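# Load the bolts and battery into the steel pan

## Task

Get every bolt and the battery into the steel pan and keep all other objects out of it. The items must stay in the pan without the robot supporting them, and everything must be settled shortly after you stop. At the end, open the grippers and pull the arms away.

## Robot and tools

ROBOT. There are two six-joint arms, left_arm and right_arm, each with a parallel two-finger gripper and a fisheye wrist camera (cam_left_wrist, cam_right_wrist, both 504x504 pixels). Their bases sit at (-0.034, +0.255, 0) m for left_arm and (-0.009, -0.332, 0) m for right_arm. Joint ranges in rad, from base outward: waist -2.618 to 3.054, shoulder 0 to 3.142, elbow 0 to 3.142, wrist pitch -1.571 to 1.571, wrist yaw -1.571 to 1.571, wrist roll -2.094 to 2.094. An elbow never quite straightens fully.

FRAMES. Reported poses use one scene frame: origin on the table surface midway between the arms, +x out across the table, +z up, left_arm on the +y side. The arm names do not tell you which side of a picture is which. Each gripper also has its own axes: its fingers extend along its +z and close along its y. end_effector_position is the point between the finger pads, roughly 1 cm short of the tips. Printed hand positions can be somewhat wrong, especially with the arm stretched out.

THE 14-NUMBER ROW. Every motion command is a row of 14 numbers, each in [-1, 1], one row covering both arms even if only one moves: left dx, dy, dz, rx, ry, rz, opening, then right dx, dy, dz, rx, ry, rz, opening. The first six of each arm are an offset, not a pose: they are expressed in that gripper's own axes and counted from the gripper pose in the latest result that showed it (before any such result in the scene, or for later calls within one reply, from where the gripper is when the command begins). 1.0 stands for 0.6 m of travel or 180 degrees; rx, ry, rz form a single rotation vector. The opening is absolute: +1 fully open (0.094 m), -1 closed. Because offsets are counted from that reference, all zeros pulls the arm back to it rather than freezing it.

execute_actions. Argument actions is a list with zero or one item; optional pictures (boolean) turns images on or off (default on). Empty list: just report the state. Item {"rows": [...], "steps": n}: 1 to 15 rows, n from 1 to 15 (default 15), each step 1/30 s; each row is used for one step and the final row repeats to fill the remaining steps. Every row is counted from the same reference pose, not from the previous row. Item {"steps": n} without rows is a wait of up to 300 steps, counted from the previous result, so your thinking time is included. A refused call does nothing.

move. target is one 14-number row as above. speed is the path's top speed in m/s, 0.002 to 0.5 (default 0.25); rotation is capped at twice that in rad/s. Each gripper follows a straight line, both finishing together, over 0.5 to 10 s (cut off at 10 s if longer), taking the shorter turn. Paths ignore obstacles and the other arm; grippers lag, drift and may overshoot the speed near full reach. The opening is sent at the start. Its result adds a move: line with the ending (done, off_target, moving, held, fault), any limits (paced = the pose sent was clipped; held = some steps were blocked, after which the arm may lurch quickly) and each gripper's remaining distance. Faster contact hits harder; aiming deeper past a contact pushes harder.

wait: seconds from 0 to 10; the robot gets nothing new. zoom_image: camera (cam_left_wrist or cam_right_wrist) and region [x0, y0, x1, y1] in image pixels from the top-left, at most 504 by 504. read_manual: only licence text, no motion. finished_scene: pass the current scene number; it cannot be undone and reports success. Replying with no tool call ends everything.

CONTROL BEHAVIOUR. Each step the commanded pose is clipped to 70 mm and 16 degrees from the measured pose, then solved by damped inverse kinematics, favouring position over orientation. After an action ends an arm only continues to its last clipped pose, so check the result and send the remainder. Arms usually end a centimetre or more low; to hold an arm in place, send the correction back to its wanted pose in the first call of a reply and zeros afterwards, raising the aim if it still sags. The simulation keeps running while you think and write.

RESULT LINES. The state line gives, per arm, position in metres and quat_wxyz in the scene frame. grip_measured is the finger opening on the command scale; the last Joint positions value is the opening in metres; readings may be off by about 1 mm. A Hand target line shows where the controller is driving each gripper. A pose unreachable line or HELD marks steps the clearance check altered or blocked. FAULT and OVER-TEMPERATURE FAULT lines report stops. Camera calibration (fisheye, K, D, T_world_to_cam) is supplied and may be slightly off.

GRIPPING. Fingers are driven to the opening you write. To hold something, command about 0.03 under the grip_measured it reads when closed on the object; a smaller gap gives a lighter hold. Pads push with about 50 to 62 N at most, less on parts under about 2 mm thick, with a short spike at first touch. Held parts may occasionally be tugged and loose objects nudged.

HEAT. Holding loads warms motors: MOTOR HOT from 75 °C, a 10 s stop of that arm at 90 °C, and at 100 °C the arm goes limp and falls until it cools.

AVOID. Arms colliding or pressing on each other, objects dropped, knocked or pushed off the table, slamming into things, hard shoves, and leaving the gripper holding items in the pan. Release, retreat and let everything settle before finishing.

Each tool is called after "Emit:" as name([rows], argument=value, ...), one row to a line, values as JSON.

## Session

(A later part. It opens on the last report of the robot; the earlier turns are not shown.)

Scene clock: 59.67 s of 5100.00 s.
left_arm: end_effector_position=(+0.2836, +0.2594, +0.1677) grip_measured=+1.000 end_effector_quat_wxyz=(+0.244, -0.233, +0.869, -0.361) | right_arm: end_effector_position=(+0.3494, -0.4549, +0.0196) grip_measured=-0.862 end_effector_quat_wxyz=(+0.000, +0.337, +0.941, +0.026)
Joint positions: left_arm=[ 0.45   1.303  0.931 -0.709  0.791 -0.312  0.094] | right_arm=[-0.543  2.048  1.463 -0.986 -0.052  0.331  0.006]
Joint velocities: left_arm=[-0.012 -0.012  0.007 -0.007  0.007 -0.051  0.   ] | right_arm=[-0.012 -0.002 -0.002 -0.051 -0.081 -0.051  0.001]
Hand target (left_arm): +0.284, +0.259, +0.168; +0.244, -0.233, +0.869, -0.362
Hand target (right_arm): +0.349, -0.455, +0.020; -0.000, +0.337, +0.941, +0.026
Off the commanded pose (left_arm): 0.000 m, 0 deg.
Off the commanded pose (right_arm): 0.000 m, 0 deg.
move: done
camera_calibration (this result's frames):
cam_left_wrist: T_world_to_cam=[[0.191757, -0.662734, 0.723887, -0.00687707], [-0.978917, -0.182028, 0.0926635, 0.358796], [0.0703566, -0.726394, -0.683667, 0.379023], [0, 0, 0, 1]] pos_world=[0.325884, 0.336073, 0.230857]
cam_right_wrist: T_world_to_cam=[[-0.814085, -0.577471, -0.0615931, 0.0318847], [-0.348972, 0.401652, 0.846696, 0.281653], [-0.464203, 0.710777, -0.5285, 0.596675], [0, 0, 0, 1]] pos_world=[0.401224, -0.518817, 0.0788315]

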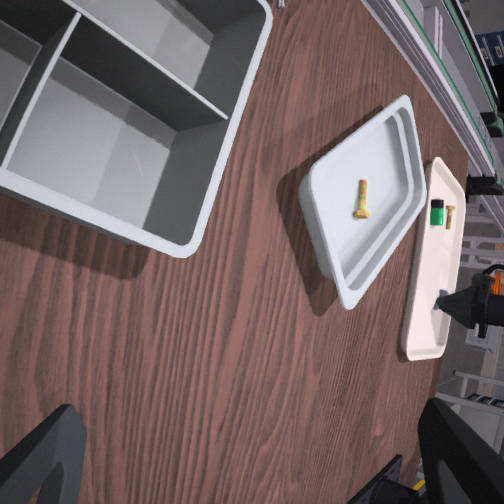

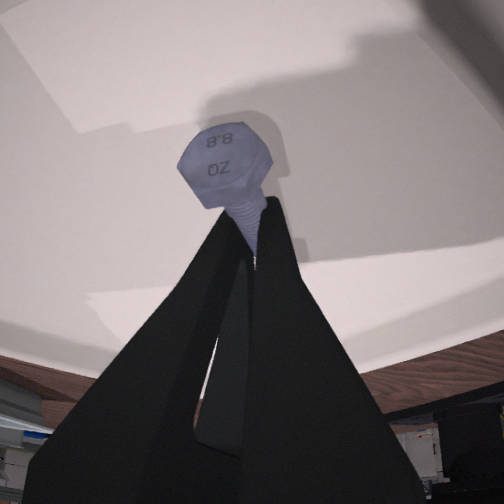

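Emit:
move(target=[0,0,0,0,0,0,1,0,0,-0.16,0,0,0,-0.9])

Emit:
move(target=[0,0,0,0,0,0,1,0.226,0.569,0,0,0,-0.22,-0.9])

Emit:
move(target=[0,0,0,0,0,0,1,0,0,0.12,0,0,0,-0.9], speed=0.1)

Scene clock: 64.20 s of 5100.00 s.
left_arm: end_effector_position=(+0.2836, +0.2597, +0.1675) grip_measured=+1.000 end_effector_quat_wxyz=(+0.244, -0.233, +0.870, -0.360) | right_arm: end_effector_position=(+0.3480, -0.4544, +0.1071) grip_measured=-0.862 end_effector_quat_wxyz=(-0.007, +0.335, +0.942, +0.026)
Joint positions: left_arm=[ 0.45   1.303  0.931 -0.709  0.789 -0.312  0.094] | right_arm=[-0.543  1.994  1.738 -1.329 -0.052  0.327  0.006]
Joint velocities: left_arm=[-0.032  0.007  0.002 -0.081 -0.051 -0.095  0.   ] | right_arm=[ 0.012 -0.022 -0.002  0.037 -0.066 -0.037 -0.   ]
Hand target (left_arm): +0.284, +0.259, +0.168; +0.244, -0.233, +0.869, -0.361
Hand target (right_arm): +0.349, -0.459, +0.115; +0.000, +0.337, +0.941, +0.026
Off the commanded pose (left_arm): 0.000 m, 0 deg.
Off the commanded pose (right_arm): 0.010 m, 1 deg.
After step 90, 0.40 s passed at rest.
move: done
camera_calibration (this result's frames):
cam_left_wrist: T_world_to_cam=[[0.192631, -0.663485, 0.722967, -0.0065129], [-0.978735, -0.182846, 0.0929759, 0.358964], [0.0705036, -0.725503, -0.684598, 0.378943], [0, 0, 0, 1]] pos_world=[0.325868, 0.336238, 0.230757]
cam_right_wrist: T_world_to_cam=[[-0.81239, -0.580604, -0.0540588, 0.0336374], [-0.339892, 0.396166, 0.852951, 0.200583], [-0.47381, 0.711303, -0.519184, 0.644499], [0, 0, 0, 1]] pos_world=[0.400873, -0.518368, 0.165345]

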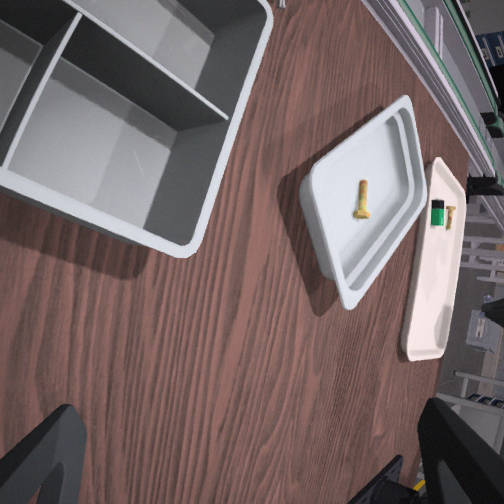

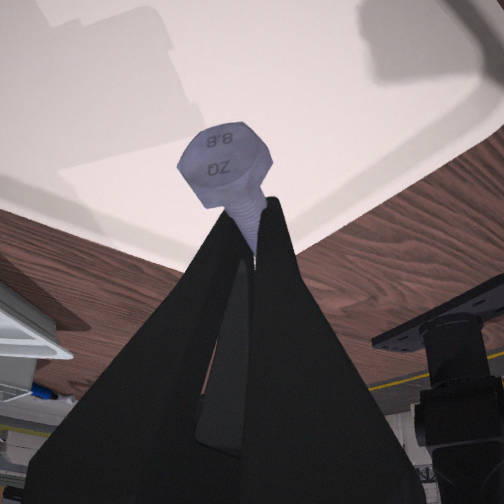

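Scene clock: 66.10 s of 5100.00 s.
left_arm: end_effector_position=(+0.2836, +0.2598, +0.1674) grip_measured=+1.000 end_effector_quat_wxyz=(+0.244, -0.233, +0.870, -0.360) | right_arm: end_effector_position=(+0.4570, -0.1001, +0.1142) grip_measured=-0.862 end_effector_quat_wxyz=(+0.068, -0.001, +0.995, +0.072)
Joint positions: left_arm=[ 0.45   1.303  0.931 -0.709  0.788 -0.312  0.094] | right_arm=[ 0.25   2.567  2.717 -1.537 -0.073  0.44   0.006]
Joint velocities: left_arm=[-0.002  0.002 -0.002 -0.007  0.022 -0.037  0.   ] | right_arm=[-0.017 -0.017  0.007  0.051 -0.007 -0.022  0.001]
Hand target (left_arm): +0.284, +0.260, +0.168; +0.244, -0.233, +0.870, -0.360
Hand target (right_arm): +0.460, -0.103, +0.126; +0.080, -0.001, +0.994, +0.075
Off the commanded pose (left_arm): 0.000 m, 0 deg.
Off the commanded pose (right_arm): 0.013 m, 9 deg.
joint sent to its limit (right arm) — the command would take joint 4 (wrist pitch) past its lower limit, so that joint was sent only as far as its limit.
move: off_target (right_arm)
camera_calibration (this result's frames):
cam_left_wrist: T_world_to_cam=[[0.193286, -0.664047, 0.722275, -0.00623992], [-0.978598, -0.18346, 0.0932095, 0.35909], [0.0706131, -0.724833, -0.685296, 0.378882], [0, 0, 0, 1]] pos_world=[0.325857, 0.336362, 0.230683]
cam_right_wrist: T_world_to_cam=[[-0.245232, -0.950265, -0.191983, 0.0478404], [-0.647843, 0.0133083, 0.761658, 0.204045], [-0.721222, 0.311157, -0.618886, 0.532263], [0, 0, 0, 1]] pos_world=[0.527801, -0.122872, 0.183182]

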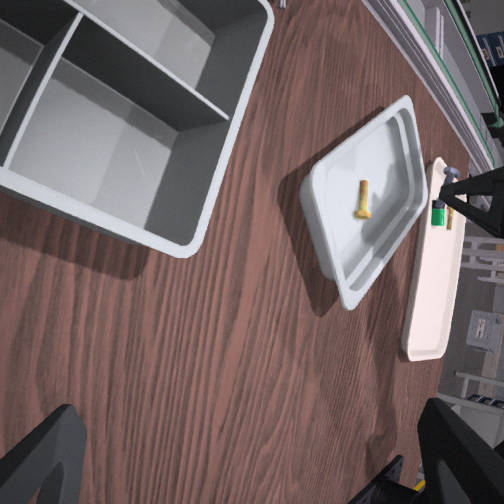

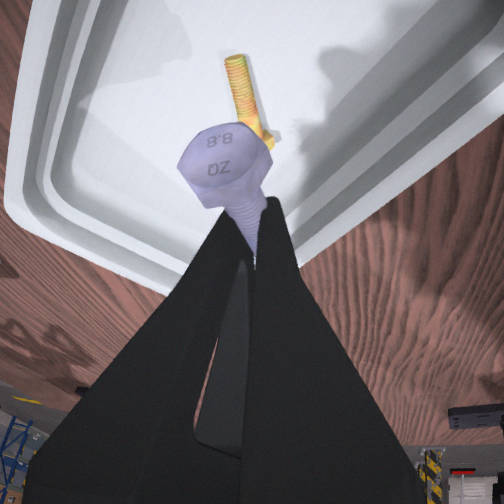

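Scene clock: 67.43 s of 5100.00 s.
left_arm: end_effector_position=(+0.2836, +0.2600, +0.1672) grip_measured=+1.000 end_effector_quat_wxyz=(+0.244, -0.234, +0.870, -0.359) | right_arm: end_effector_position=(+0.4620, -0.0978, +0.0275) grip_measured=-0.862 end_effector_quat_wxyz=(+0.045, +0.002, +0.997, +0.061)
Joint positions: left_arm=[ 0.45   1.303  0.931 -0.709  0.787 -0.312  0.094] | right_arm=[ 0.25   2.561  2.36  -1.237 -0.073  0.444  0.006]
Joint velocities: left_arm=[ 0.022 -0.012 -0.002 -0.022 -0.007 -0.037  0.   ] | right_arm=[-0.012 -0.027 -0.007 -0.051 -0.022  0.051  0.   ]
Hand target (left_arm): +0.284, +0.260, +0.167; +0.244, -0.233, +0.870, -0.360
Hand target (right_arm): +0.465, -0.091, +0.043; +0.067, -0.001, +0.995, +0.072
Off the commanded pose (left_arm): 0.000 m, 0 deg.
Off the commanded pose (right_arm): 0.019 m, 3 deg.
move: off_target (right_arm)
camera_calibration (this result's frames):
cam_left_wrist: T_world_to_cam=[[0.194159, -0.664795, 0.721353, -0.00587616], [-0.978415, -0.184279, 0.09352, 0.359258], [0.0707581, -0.72394, -0.686225, 0.378801], [0, 0, 0, 1]] pos_world=[0.325841, 0.336526, 0.230584]
cam_right_wrist: T_world_to_cam=[[-0.257003, -0.953017, -0.160338, 0.0388901], [-0.611656, 0.0319552, 0.790478, 0.257545], [-0.748215, 0.301227, -0.591131, 0.4922], [0, 0, 0, 1]] pos_world=[0.535796, -0.119431, 0.0936065]

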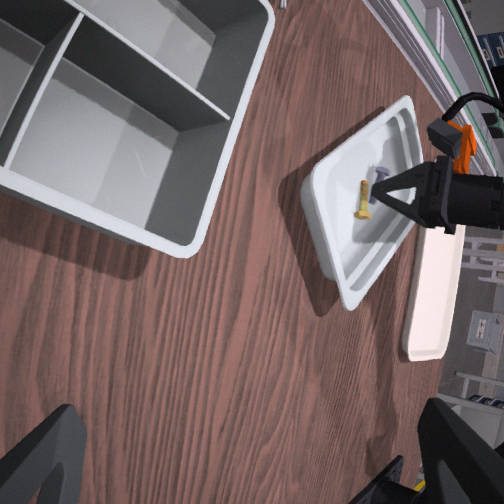

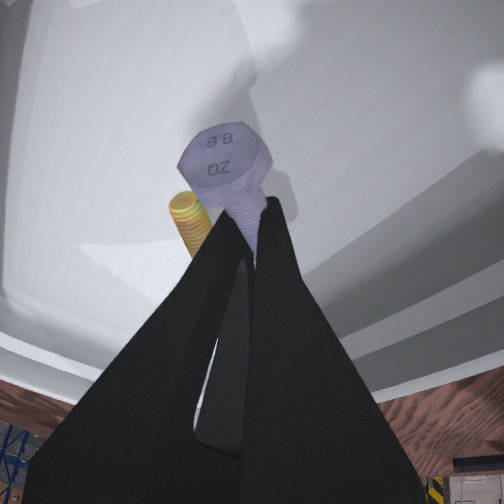

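Emit:
move(target=[0,0,0,0,0,0,1,0,0,0,0,0,0,-0.65])

Emit:
move(target=[0,0,0,0,0,0,1,0,0,-0.17,0,0,0,-0.65])

Emit:
move(target=[0,0,0,0,0,0,1,-0.07,-0.4,-0.03,0.045,-0.02,0,0.3])

Scene clock: 71.83 s of 5100.00 s.
left_arm: end_effector_position=(+0.2836, +0.2602, +0.1671) grip_measured=+1.000 end_effector_quat_wxyz=(+0.244, -0.234, +0.870, -0.359) | right_arm: end_effector_position=(+0.4623, -0.0975, +0.0276) grip_measured=-0.652 end_effector_quat_wxyz=(+0.045, +0.002, +0.997, +0.062)
Joint positions: left_arm=[ 0.45   1.303  0.931 -0.709  0.785 -0.312  0.094] | right_arm=[ 0.25   2.561  2.36  -1.235 -0.074  0.445  0.016]
Joint velocities: left_arm=[-0.017 -0.002 -0.002  0.022 -0.022  0.037  0.   ] | right_arm=[-0.007  0.002  0.007 -0.037  0.051 -0.066 -0.001]
Hand target (left_arm): +0.284, +0.260, +0.167; +0.244, -0.234, +0.870, -0.359
Hand target (right_arm): +0.462, -0.098, +0.028; +0.045, +0.002, +0.997, +0.061
Off the commanded pose (left_arm): 0.000 m, 0 deg.
Off the commanded pose (right_arm): 0.000 m, 0 deg.
After step 90, 0.70 s passed at rest.
move: done
camera_calibration (this result's frames):
cam_left_wrist: T_world_to_cam=[[0.194815, -0.665355, 0.72066, -0.00560349], [-0.978277, -0.184893, 0.0937522, 0.359385], [0.0708661, -0.723269, -0.686921, 0.37874], [0, 0, 0, 1]] pos_world=[0.325829, 0.33665, 0.23051]
cam_right_wrist: T_world_to_cam=[[-0.257124, -0.952769, -0.161613, 0.0393035], [-0.612576, 0.0313483, 0.78979, 0.25807], [-0.747421, 0.302074, -0.591704, 0.49213], [0, 0, 0, 1]] pos_world=[0.536022, -0.119303, 0.0937264]

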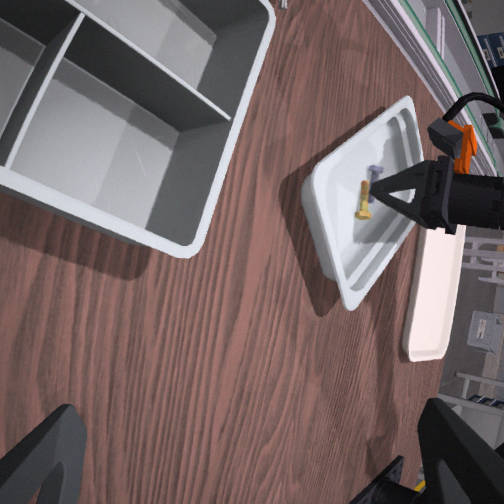

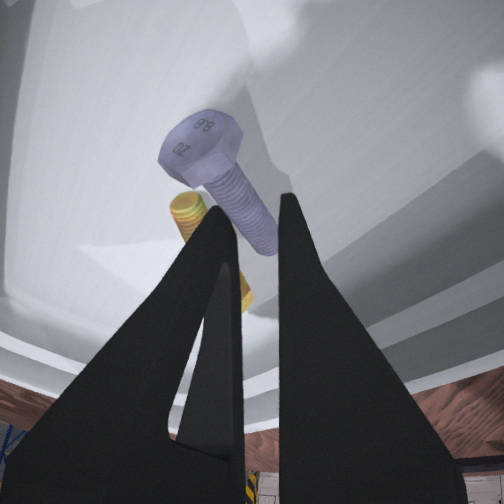

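Scene clock: 72.90 s of 5100.00 s.
left_arm: end_effector_position=(+0.2836, +0.2603, +0.1670) grip_measured=+1.000 end_effector_quat_wxyz=(+0.244, -0.234, +0.870, -0.358) | right_arm: end_effector_position=(+0.4518, -0.1024, +0.1200) grip_measured=-0.652 end_effector_quat_wxyz=(+0.065, +0.000, +0.995, +0.071)
Joint positions: left_arm=[ 0.45   1.303  0.931 -0.709  0.784 -0.312  0.094] | right_arm=[ 0.25   2.533  2.677 -1.536 -0.074  0.442  0.016]
Joint velocities: left_arm=[ 0.032  0.012  0.007 -0.051  0.007  0.007  0.   ] | right_arm=[ 0.007  0.002 -0.002  0.022 -0.066  0.007 -0.   ]
Hand target (left_arm): +0.284, +0.260, +0.167; +0.244, -0.234, +0.870, -0.359
Hand target (right_arm): +0.454, -0.109, +0.129; +0.071, +0.003, +0.995, +0.074
Off the commanded pose (left_arm): 0.000 m, 0 deg.
Off the commanded pose (right_arm): 0.011 m, 3 deg.
joint sent to its limit (right arm) — the command would take joint 4 (wrist pitch) past its lower limit, so that joint was sent only as far as its limit.
move: off_target (right_arm)
camera_calibration (this result's frames):
cam_left_wrist: T_world_to_cam=[[0.19547, -0.665914, 0.719966, -0.00533096], [-0.978138, -0.185507, 0.0939837, 0.359511], [0.0709735, -0.722597, -0.687616, 0.378679], [0, 0, 0, 1]] pos_world=[0.325818, 0.336774, 0.230436]
cam_right_wrist: T_world_to_cam=[[-0.247949, -0.950137, -0.189105, 0.0463313], [-0.643792, 0.0157398, 0.765038, 0.194307], [-0.723915, 0.311435, -0.615594, 0.533661], [0, 0, 0, 1]] pos_world=[0.522906, -0.125238, 0.188627]

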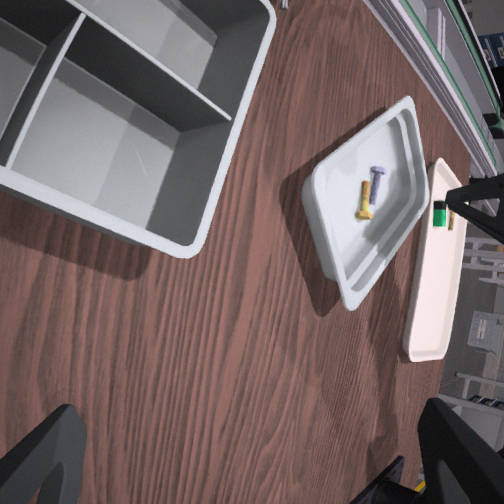

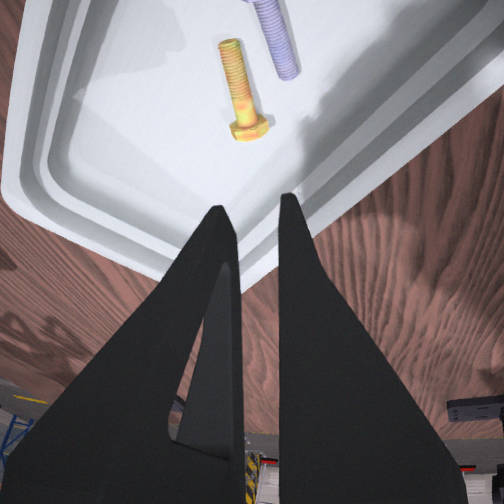

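Scene clock: 74.47 s of 5100.00 s.
left_arm: end_effector_position=(+0.2836, +0.2605, +0.1668) grip_measured=+1.000 end_effector_quat_wxyz=(+0.244, -0.234, +0.870, -0.358) | right_arm: end_effector_position=(+0.4858, -0.3482, +0.1058) grip_measured=+0.298 end_effector_quat_wxyz=(+0.080, +0.014, +0.997, -0.004)
Joint positions: left_arm=[ 0.45   1.303  0.931 -0.709  0.783 -0.312  0.094] | right_arm=[-0.219  2.359  2.304 -1.355  0.004 -0.004  0.061]
Joint velocities: left_arm=[-0.002 -0.007 -0.017  0.022  0.051 -0.095  0.   ] | right_arm=[-0.002  0.007  0.007 -0.022 -0.007 -0.051  0.   ]
Hand target (left_arm): +0.284, +0.260, +0.167; +0.244, -0.234, +0.870, -0.358
Hand target (right_arm): +0.492, -0.345, +0.112; +0.098, +0.007, +0.995, -0.005
Off the commanded pose (left_arm): 0.000 m, 0 deg.
Off the commanded pose (right_arm): 0.010 m, 2 deg.
move: done
camera_calibration (this result's frames):
cam_left_wrist: T_world_to_cam=[[0.196125, -0.666471, 0.719271, -0.00505856], [-0.977999, -0.186121, 0.0942146, 0.359638], [0.0710802, -0.721924, -0.688311, 0.378617], [0, 0, 0, 1]] pos_world=[0.325806, 0.336898, 0.230362]
cam_right_wrist: T_world_to_cam=[[-0.283121, -0.957457, -0.0558489, -0.181066], [-0.661023, 0.152611, 0.734682, 0.290118], [-0.694904, 0.244921, -0.676108, 0.59524], [0, 0, 0, 1]] pos_world=[0.554146, -0.363425, 0.17919]

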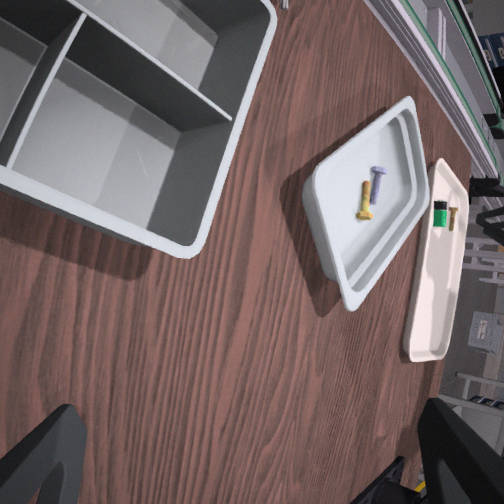

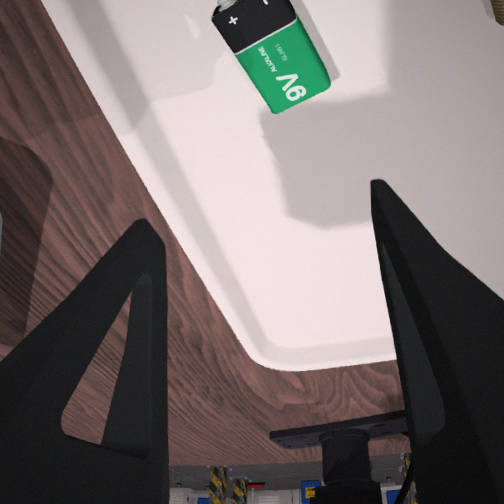

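Emit:
move(target=[0,0,0,0,0,0,1,-0.008,0,0.14,0,0,-0.08,0.05], speed=0.1)

Scene clock: 78.63 s of 5100.00 s.
left_arm: end_effector_position=(+0.2837, +0.2607, +0.1667) grip_measured=+1.000 end_effector_quat_wxyz=(+0.244, -0.234, +0.871, -0.357) | right_arm: end_effector_position=(+0.4989, -0.3487, +0.0240) grip_measured=+0.052 end_effector_quat_wxyz=(+0.069, -0.108, +0.992, -0.012)
Joint positions: left_arm=[ 0.45   1.303  0.931 -0.709  0.782 -0.312  0.094] | right_arm=[-0.219  2.441  2.126 -1.116  0.005 -0.251  0.049]
Joint velocities: left_arm=[-0.002 -0.022 -0.017 -0.081 -0.022 -0.007  0.   ] | right_arm=[ 0.007 -0.012 -0.002 -0.037 -0.007 -0.022 -0.001]
Hand target (left_arm): +0.284, +0.260, +0.167; +0.244, -0.234, +0.870, -0.358
Hand target (right_arm): +0.503, -0.350, +0.024; +0.079, -0.111, +0.991, -0.014
Off the commanded pose (left_arm): 0.000 m, 0 deg.
Off the commanded pose (right_arm): 0.005 m, 1 deg.
move: done
camera_calibration (this result's frames):
cam_left_wrist: T_world_to_cam=[[0.19678, -0.667028, 0.718576, -0.00478629], [-0.97786, -0.186735, 0.0944448, 0.359765], [0.0711862, -0.721251, -0.689006, 0.378555], [0, 0, 0, 1]] pos_world=[0.325793, 0.337021, 0.230288]
cam_right_wrist: T_world_to_cam=[[-0.0440474, -0.998898, -0.0161904, -0.31708], [-0.665154, 0.017231, 0.746508, 0.313617], [-0.745406, 0.0436508, -0.66518, 0.503897], [0, 0, 0, 1]] pos_world=[0.570245, -0.34413, 0.0959307]

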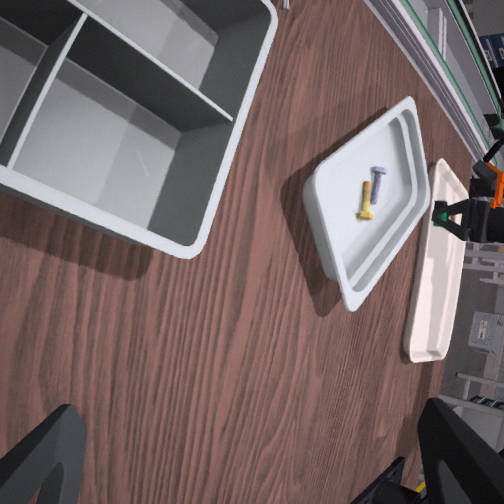

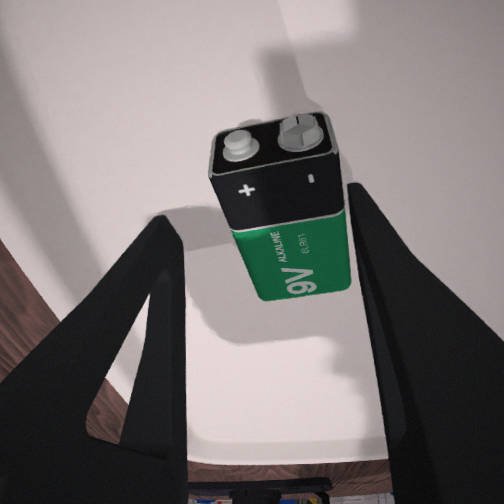

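Emit:
move(target=[0,0,0,0,0,0,1,0,-0.008,0.006,0,0,0,-0.52])

Emit:
move(target=[0,0,0,0,0,0,1,0,0,-0.17,0,0,0,-0.52])

Emit:
move(target=[0,0,0,0,0,0,1,-0.08,0.355,-0.03,0,0,0,-0.52])

Scene clock: 82.20 s of 5100.00 s.
left_arm: end_effector_position=(+0.2837, +0.2608, +0.1666) grip_measured=+1.000 end_effector_quat_wxyz=(+0.244, -0.235, +0.871, -0.357) | right_arm: end_effector_position=(+0.4993, -0.3488, +0.0237) grip_measured=-0.454 end_effector_quat_wxyz=(+0.069, -0.110, +0.991, -0.013)
Joint positions: left_arm=[ 0.45   1.303  0.931 -0.709  0.781 -0.312  0.094] | right_arm=[-0.219  2.441  2.126 -1.114  0.005 -0.254  0.026]
Joint velocities: left_arm=[ 0.012  0.007 -0.017 -0.095 -0.066 -0.007  0.   ] | right_arm=[-0.012 -0.007 -0.007  0.037 -0.007  0.007  0.001]
Hand target (left_arm): +0.284, +0.261, +0.167; +0.244, -0.234, +0.871, -0.357
Hand target (right_arm): +0.500, -0.354, +0.021; +0.069, -0.108, +0.992, -0.012
Off the commanded pose (left_arm): 0.000 m, 0 deg.
Off the commanded pose (right_arm): 0.006 m, 0 deg.
move: done
camera_calibration (this result's frames):
cam_left_wrist: T_world_to_cam=[[0.197436, -0.667584, 0.71788, -0.00451415], [-0.97772, -0.18735, 0.0946745, 0.359892], [0.0712916, -0.720577, -0.6897, 0.378493], [0, 0, 0, 1]] pos_world=[0.325781, 0.337145, 0.230214]
cam_right_wrist: T_world_to_cam=[[-0.0410649, -0.999038, -0.0153958, -0.318706], [-0.666025, 0.015884, 0.74576, 0.314093], [-0.744798, 0.0408785, -0.666037, 0.502741], [0, 0, 0, 1]] pos_world=[0.570546, -0.343939, 0.0956993]

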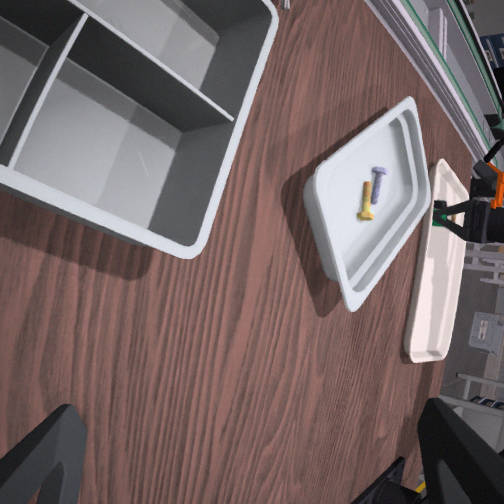

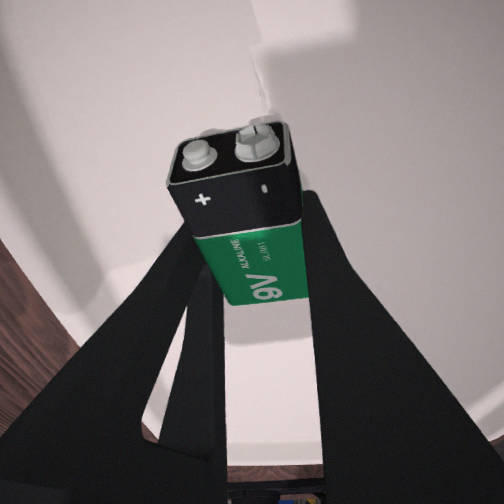

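Scene clock: 83.50 s of 5100.00 s.
left_arm: end_effector_position=(+0.2837, +0.2610, +0.1664) grip_measured=+1.000 end_effector_quat_wxyz=(+0.244, -0.235, +0.871, -0.356) | right_arm: end_effector_position=(+0.4833, -0.3483, +0.1110) grip_measured=-0.454 end_effector_quat_wxyz=(+0.054, -0.110, +0.992, -0.010)
Joint positions: left_arm=[ 0.45   1.303  0.931 -0.709  0.779 -0.312  0.094] | right_arm=[-0.219  2.447  2.489 -1.503  0.005 -0.254  0.026]
Joint velocities: left_arm=[-0.002  0.012 -0.022 -0.022 -0.022 -0.007  0.   ] | right_arm=[-0.022 -0.007  0.002 -0.022  0.007 -0.022  0.   ]
Hand target (left_arm): +0.284, +0.261, +0.167; +0.244, -0.235, +0.871, -0.356
Hand target (right_arm): +0.486, -0.347, +0.125; +0.070, -0.110, +0.991, -0.013
Off the commanded pose (left_arm): 0.000 m, 0 deg.
Off the commanded pose (right_arm): 0.014 m, 2 deg.
move: off_target (right_arm)
camera_calibration (this result's frames):
cam_left_wrist: T_world_to_cam=[[0.198309, -0.668323, 0.71695, -0.00415152], [-0.977533, -0.18817, 0.0949797, 0.360061], [0.0714312, -0.719678, -0.690624, 0.378409], [0, 0, 0, 1]] pos_world=[0.325765, 0.337311, 0.230116]
cam_right_wrist: T_world_to_cam=[[-0.0415422, -0.999022, -0.0151363, -0.317283], [-0.642388, 0.015103, 0.766231, 0.224271], [-0.765253, 0.0415543, -0.642387, 0.556411], [0, 0, 0, 1]] pos_world=[0.556684, -0.343481, 0.180786]

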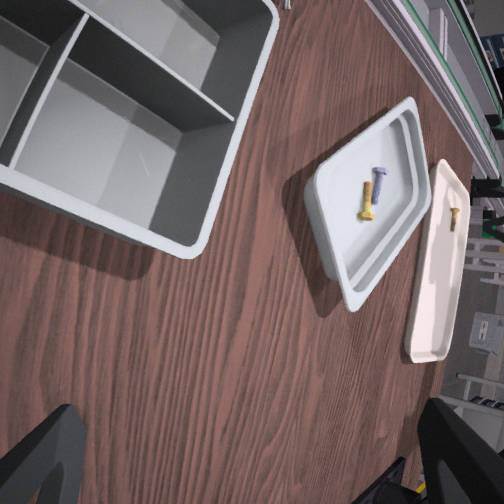

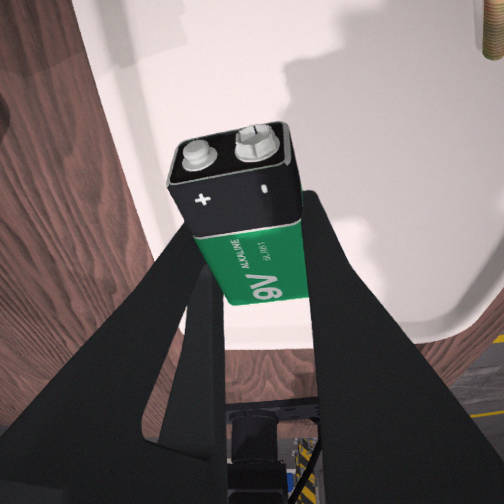

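Scene clock: 85.00 s of 5100.00 s.
left_arm: end_effector_position=(+0.2837, +0.2612, +0.1663) grip_measured=+1.000 end_effector_quat_wxyz=(+0.244, -0.235, +0.871, -0.355) | right_arm: end_effector_position=(+0.4777, -0.1242, +0.1136) grip_measured=-0.454 end_effector_quat_wxyz=(+0.105, -0.119, +0.987, +0.016)
Joint positions: left_arm=[ 0.45   1.303  0.931 -0.709  0.778 -0.312  0.094] | right_arm=[ 0.226  2.606  2.786 -1.541  0.03   0.168  0.026]
Joint velocities: left_arm=[ 0.007  0.002  0.002  0.007 -0.022 -0.022  0.   ] | right_arm=[ 0.002 -0.007  0.017 -0.051  0.022 -0.051 -0.   ]
Hand target (left_arm): +0.284, +0.261, +0.166; +0.244, -0.235, +0.871, -0.356
Hand target (right_arm): +0.482, -0.129, +0.126; +0.121, -0.111, +0.986, +0.015
Off the commanded pose (left_arm): 0.000 m, 0 deg.
Off the commanded pose (right_arm): 0.015 m, 7 deg.
joint sent to its limit (right arm) — the command would take joint 4 (wrist pitch) past its lower limit, so that joint was sent only as far as its limit.
move: off_target (right_arm)
camera_calibration (this result's frames):
cam_left_wrist: T_world_to_cam=[[0.198965, -0.668877, 0.716252, -0.0038797], [-0.977392, -0.188785, 0.0952079, 0.360189], [0.0715351, -0.719002, -0.691316, 0.378346], [0, 0, 0, 1]] pos_world=[0.325752, 0.337435, 0.230043]
cam_right_wrist: T_world_to_cam=[[-0.0136456, -0.99672, -0.079765, -0.0993445], [-0.712076, -0.0463164, 0.700573, 0.248426], [-0.70197, 0.0663585, -0.709108, 0.524964], [0, 0, 0, 1]] pos_world=[0.544051, -0.122348, 0.190292]

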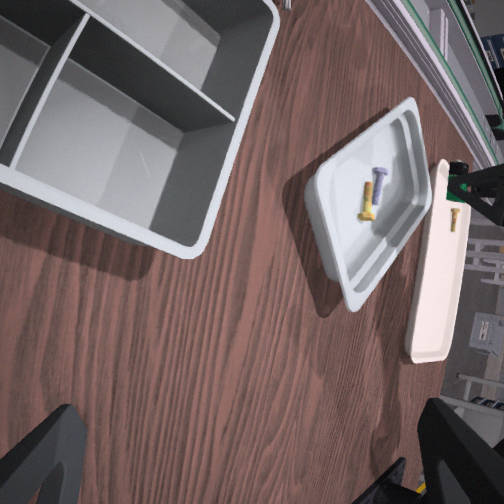

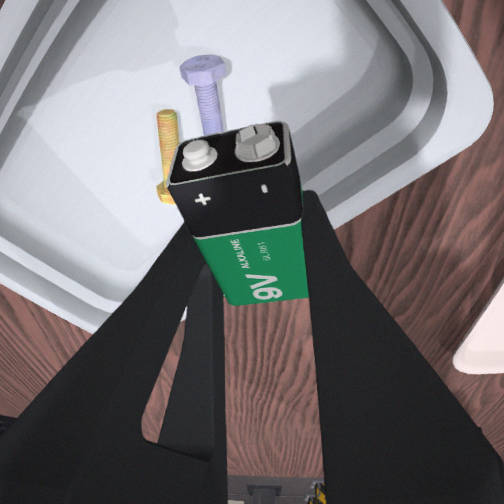

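Emit:
move(target=[0,0,0,0,0,0,1,0,-0.012,0.12,0,0,0,-0.52], speed=0.1)

Emit:
move(target=[0,0,0,0,0,0,1,0,0,0,0,0,0,-0.2])

Emit:
move(target=[0,0,0,0,0,0,1,0,0,-0.16,0,0,0,-0.2])

Emit:
move(target=[0,0,0,0,0,0,1,0.085,-0.5,-0.02,0,0,0.07,0])

Scene clock: 89.60 s of 5100.00 s.
left_arm: end_effector_position=(+0.2837, +0.2614, +0.1662) grip_measured=+1.000 end_effector_quat_wxyz=(+0.244, -0.235, +0.871, -0.355) | right_arm: end_effector_position=(+0.4856, -0.1277, +0.0301) grip_measured=-0.454 end_effector_quat_wxyz=(+0.083, -0.121, +0.989, +0.009)
Joint positions: left_arm=[ 0.45   1.303  0.931 -0.709  0.777 -0.312  0.094] | right_arm=[ 0.214  2.574  2.392 -1.225  0.029  0.155  0.026]
Joint velocities: left_arm=[-0.002 -0.007 -0.022  0.022  0.022 -0.051  0.   ] | right_arm=[-0.007 -0.007 -0.017  0.037 -0.022 -0.037 -0.   ]
Hand target (left_arm): +0.284, +0.261, +0.166; +0.244, -0.235, +0.871, -0.355
Hand target (right_arm): +0.493, -0.129, +0.043; +0.104, -0.119, +0.987, +0.015
Off the commanded pose (left_arm): 0.000 m, 0 deg.
Off the commanded pose (right_arm): 0.016 m, 3 deg.
After step 90, 0.20 s passed at rest.
move: off_target (right_arm)
camera_calibration (this result's frames):
cam_left_wrist: T_world_to_cam=[[0.19962, -0.669429, 0.715553, -0.00360802], [-0.977251, -0.1894, 0.0954355, 0.360316], [0.0716383, -0.718326, -0.692008, 0.378283], [0, 0, 0, 1]] pos_world=[0.32574, 0.337559, 0.22997]
cam_right_wrist: T_world_to_cam=[[-0.0154685, -0.998105, -0.059563, -0.109214], [-0.681806, -0.033044, 0.730787, 0.298512], [-0.73137, 0.0519145, -0.680002, 0.483112], [0, 0, 0, 1]] pos_world=[0.555171, -0.124224, 0.103864]

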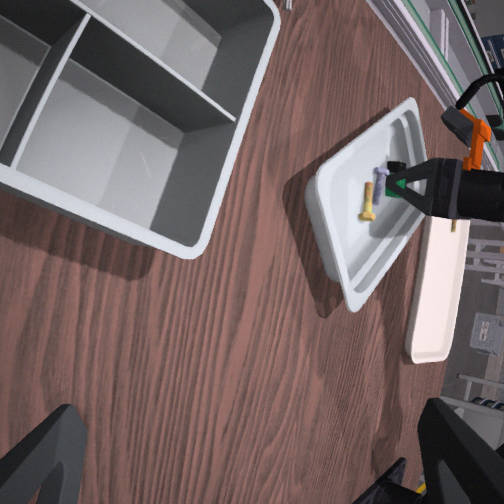

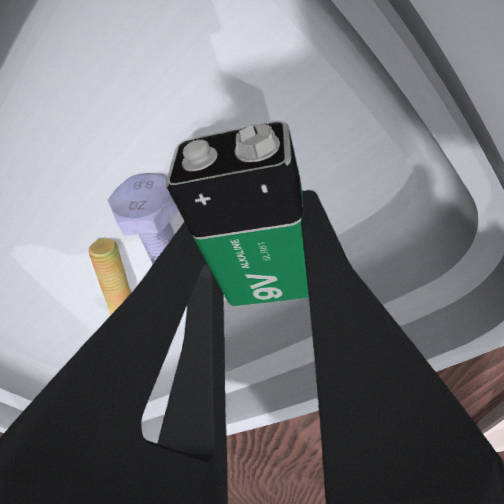

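Scene clock: 90.10 s of 5100.00 s.
left_arm: end_effector_position=(+0.2837, +0.2615, +0.1661) grip_measured=+1.000 end_effector_quat_wxyz=(+0.244, -0.235, +0.871, -0.355) | right_arm: end_effector_position=(+0.4856, -0.1277, +0.0301) grip_measured=-0.202 end_effector_quat_wxyz=(+0.083, -0.121, +0.989, +0.009)
Joint positions: left_arm=[ 0.45   1.303  0.931 -0.709  0.776 -0.312  0.094] | right_arm=[ 0.214  2.574  2.392 -1.225  0.029  0.155  0.037]
Joint velocities: left_arm=[-0.007 -0.002  0.002  0.007  0.066 -0.022  0.   ] | right_arm=[-0.002 -0.007 -0.007  0.051 -0.022  0.037  0.   ]
Hand target (left_arm): +0.284, +0.261, +0.166; +0.244, -0.235, +0.871, -0.355
Hand target (right_arm): +0.486, -0.128, +0.030; +0.083, -0.121, +0.989, +0.009
Off the commanded pose (left_arm): 0.000 m, 0 deg.
Off the commanded pose (right_arm): 0.000 m, 0 deg.
move: done
camera_calibration (this result's frames):
cam_left_wrist: T_world_to_cam=[[0.200057, -0.669797, 0.715087, -0.00342697], [-0.977157, -0.18981, 0.0955868, 0.360401], [0.0717068, -0.717875, -0.692469, 0.37824], [0, 0, 0, 1]] pos_world=[0.325732, 0.337642, 0.229921]
cam_right_wrist: T_world_to_cam=[[-0.0154685, -0.998105, -0.059563, -0.109214], [-0.681806, -0.033044, 0.730787, 0.298512], [-0.73137, 0.0519145, -0.680002, 0.483112], [0, 0, 0, 1]] pos_world=[0.555171, -0.124224, 0.103864]

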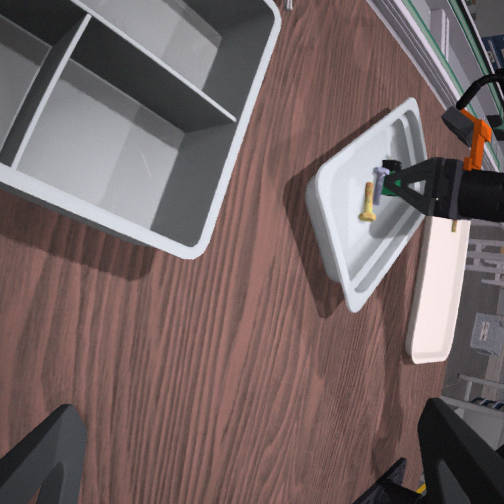

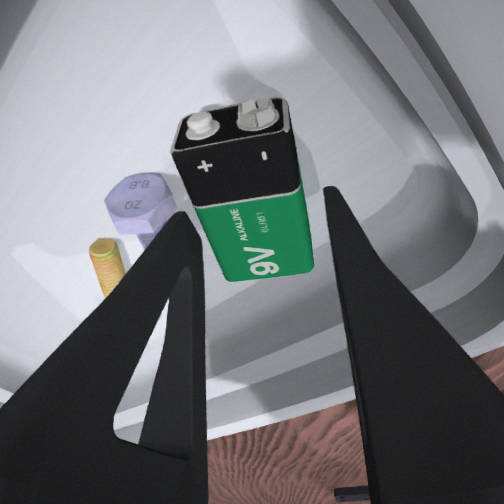

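Scene clock: 91.20 s of 5100.00 s.
left_arm: end_effector_position=(+0.2837, +0.2616, +0.1659) grip_measured=+1.000 end_effector_quat_wxyz=(+0.244, -0.236, +0.871, -0.354) | right_arm: end_effector_position=(+0.4727, -0.1332, +0.1160) grip_measured=-0.202 end_effector_quat_wxyz=(+0.095, -0.120, +0.988, +0.012)
Joint positions: left_arm=[ 0.45   1.303  0.931 -0.709  0.775 -0.312  0.094] | right_arm=[ 0.214  2.566  2.723 -1.538  0.029  0.155  0.037]
Joint velocities: left_arm=[-0.002  0.007 -0.007 -0.007  0.022 -0.022  0.   ] | right_arm=[ 0.002 -0.007 -0.017 -0.051  0.007 -0.037  0.   ]
Hand target (left_arm): +0.284, +0.261, +0.166; +0.244, -0.235, +0.871, -0.355
Hand target (right_arm): +0.471, -0.130, +0.125; +0.102, -0.121, +0.987, +0.014
Off the commanded pose (left_arm): 0.000 m, 0 deg.
Off the commanded pose (right_arm): 0.009 m, 1 deg.
joint sent to its limit (right arm) — the command would take joint 4 (wrist pitch) past its lower limit, so that joint was sent only as far as its limit.
move: done
camera_calibration (this result's frames):
cam_left_wrist: T_world_to_cam=[[0.200712, -0.670347, 0.714387, -0.00315551], [-0.977015, -0.190425, 0.0958133, 0.360529], [0.0718089, -0.717198, -0.69316, 0.378177], [0, 0, 0, 1]] pos_world=[0.325719, 0.337766, 0.229848]
cam_right_wrist: T_world_to_cam=[[-0.0139206, -0.99745, -0.0699926, -0.109201], [-0.699066, -0.0403404, 0.713918, 0.235841], [-0.714922, 0.0588677, -0.696722, 0.527437], [0, 0, 0, 1]] pos_world=[0.540424, -0.130458, 0.191463]

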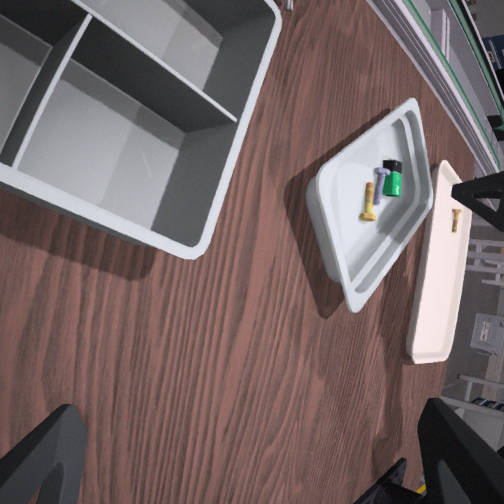

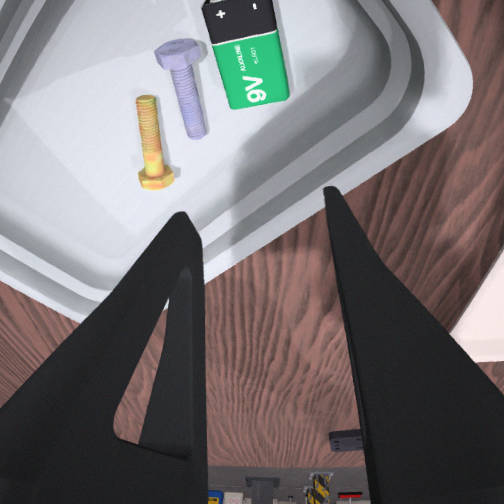

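Scene clock: 93.17 s of 5100.00 s.
left_arm: end_effector_position=(+0.2837, +0.2618, +0.1658) grip_measured=+1.000 end_effector_quat_wxyz=(+0.244, -0.236, +0.872, -0.353) | right_arm: end_effector_position=(+0.4890, -0.4440, +0.1131) grip_measured=-0.002 end_effector_quat_wxyz=(+0.088, -0.004, +0.996, +0.013)
Joint positions: left_arm=[ 0.45   1.303  0.931 -0.709  0.774 -0.312  0.094] | right_arm=[-0.433  2.49   2.569 -1.485 -0.069 -0.249  0.047]
Joint velocities: left_arm=[-0.002 -0.007 -0.017  0.022  0.066 -0.007  0.   ] | right_arm=[-0.002  0.002  0.022 -0.037 -0.007 -0.022  0.001]
Hand target (left_arm): +0.284, +0.262, +0.166; +0.244, -0.236, +0.871, -0.354
Hand target (right_arm): +0.492, -0.439, +0.122; +0.097, -0.012, +0.995, +0.015
Off the commanded pose (left_arm): 0.000 m, 0 deg.
Off the commanded pose (right_arm): 0.010 m, 2 deg.
move: done
camera_calibration (this result's frames):
cam_left_wrist: T_world_to_cam=[[0.201367, -0.670897, 0.713686, -0.00288419], [-0.976873, -0.19104, 0.0960392, 0.360657], [0.0719104, -0.71652, -0.69385, 0.378113], [0, 0, 0, 1]] pos_world=[0.325706, 0.33789, 0.229775]
cam_right_wrist: T_world_to_cam=[[-0.244455, -0.965571, -0.0889654, -0.290203], [-0.677997, 0.104612, 0.727582, 0.289352], [-0.693225, 0.23818, -0.680227, 0.62251], [0, 0, 0, 1]] pos_world=[0.556778, -0.458751, 0.187102]

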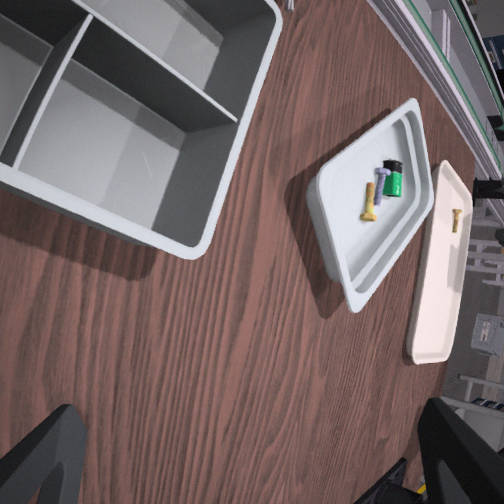

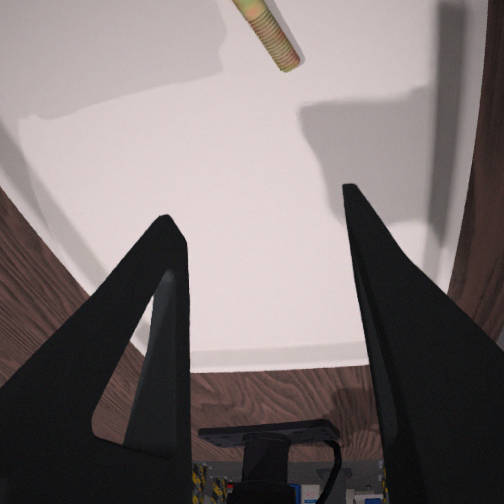

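Emit:
move(target=[0,0,0,0,0,0,1,-0.025,0.01,0.155,0,0,-0.08,0], speed=0.1)

Scene clock: 98.17 s of 5100.00 s.
left_arm: end_effector_position=(+0.2837, +0.2619, +0.1657) grip_measured=+1.000 end_effector_quat_wxyz=(+0.244, -0.236, +0.872, -0.353) | right_arm: end_effector_position=(+0.5141, -0.4392, +0.0243) grip_measured=-0.002 end_effector_quat_wxyz=(+0.080, -0.120, +0.989, +0.006)
Joint positions: left_arm=[ 0.45   1.303  0.931 -0.709  0.773 -0.312  0.094] | right_arm=[-0.412  2.594  2.409 -1.238 -0.066 -0.463  0.047]
Joint velocities: left_arm=[-0.007  0.002 -0.017  0.022 -0.022  0.037  0.   ] | right_arm=[-0.002  0.012 -0.012 -0.007 -0.066 -0.051  0.001]
Hand target (left_arm): +0.284, +0.262, +0.166; +0.244, -0.236, +0.872, -0.353
Hand target (right_arm): +0.519, -0.436, +0.024; +0.089, -0.129, +0.988, +0.002
Off the commanded pose (left_arm): 0.000 m, 0 deg.
Off the commanded pose (right_arm): 0.007 m, 1 deg.
After step 90, 0.27 s passed at rest.
move: done
camera_calibration (this result's frames):
cam_left_wrist: T_world_to_cam=[[0.202023, -0.671446, 0.712985, -0.00261301], [-0.97673, -0.191656, 0.0962645, 0.360785], [0.0720113, -0.715841, -0.69454, 0.378048], [0, 0, 0, 1]] pos_world=[0.325693, 0.338015, 0.229702]
cam_right_wrist: T_world_to_cam=[[-0.0164758, -0.99839, -0.0542811, -0.419803], [-0.678317, -0.0287241, 0.734208, 0.311898], [-0.734585, 0.0489164, -0.676751, 0.516364], [0, 0, 0, 1]] pos_world=[0.583962, -0.435427, 0.0976639]

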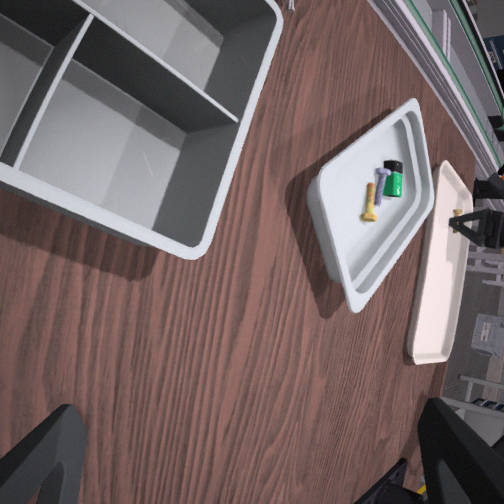

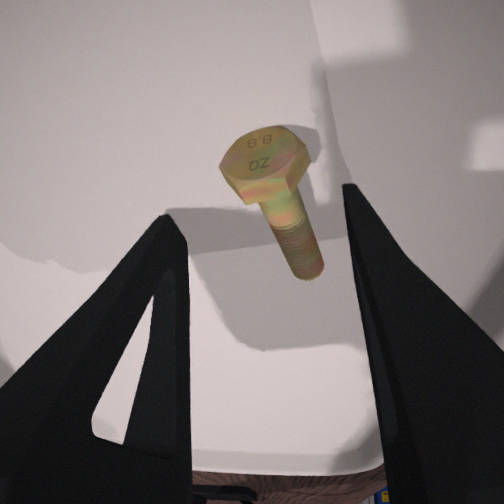

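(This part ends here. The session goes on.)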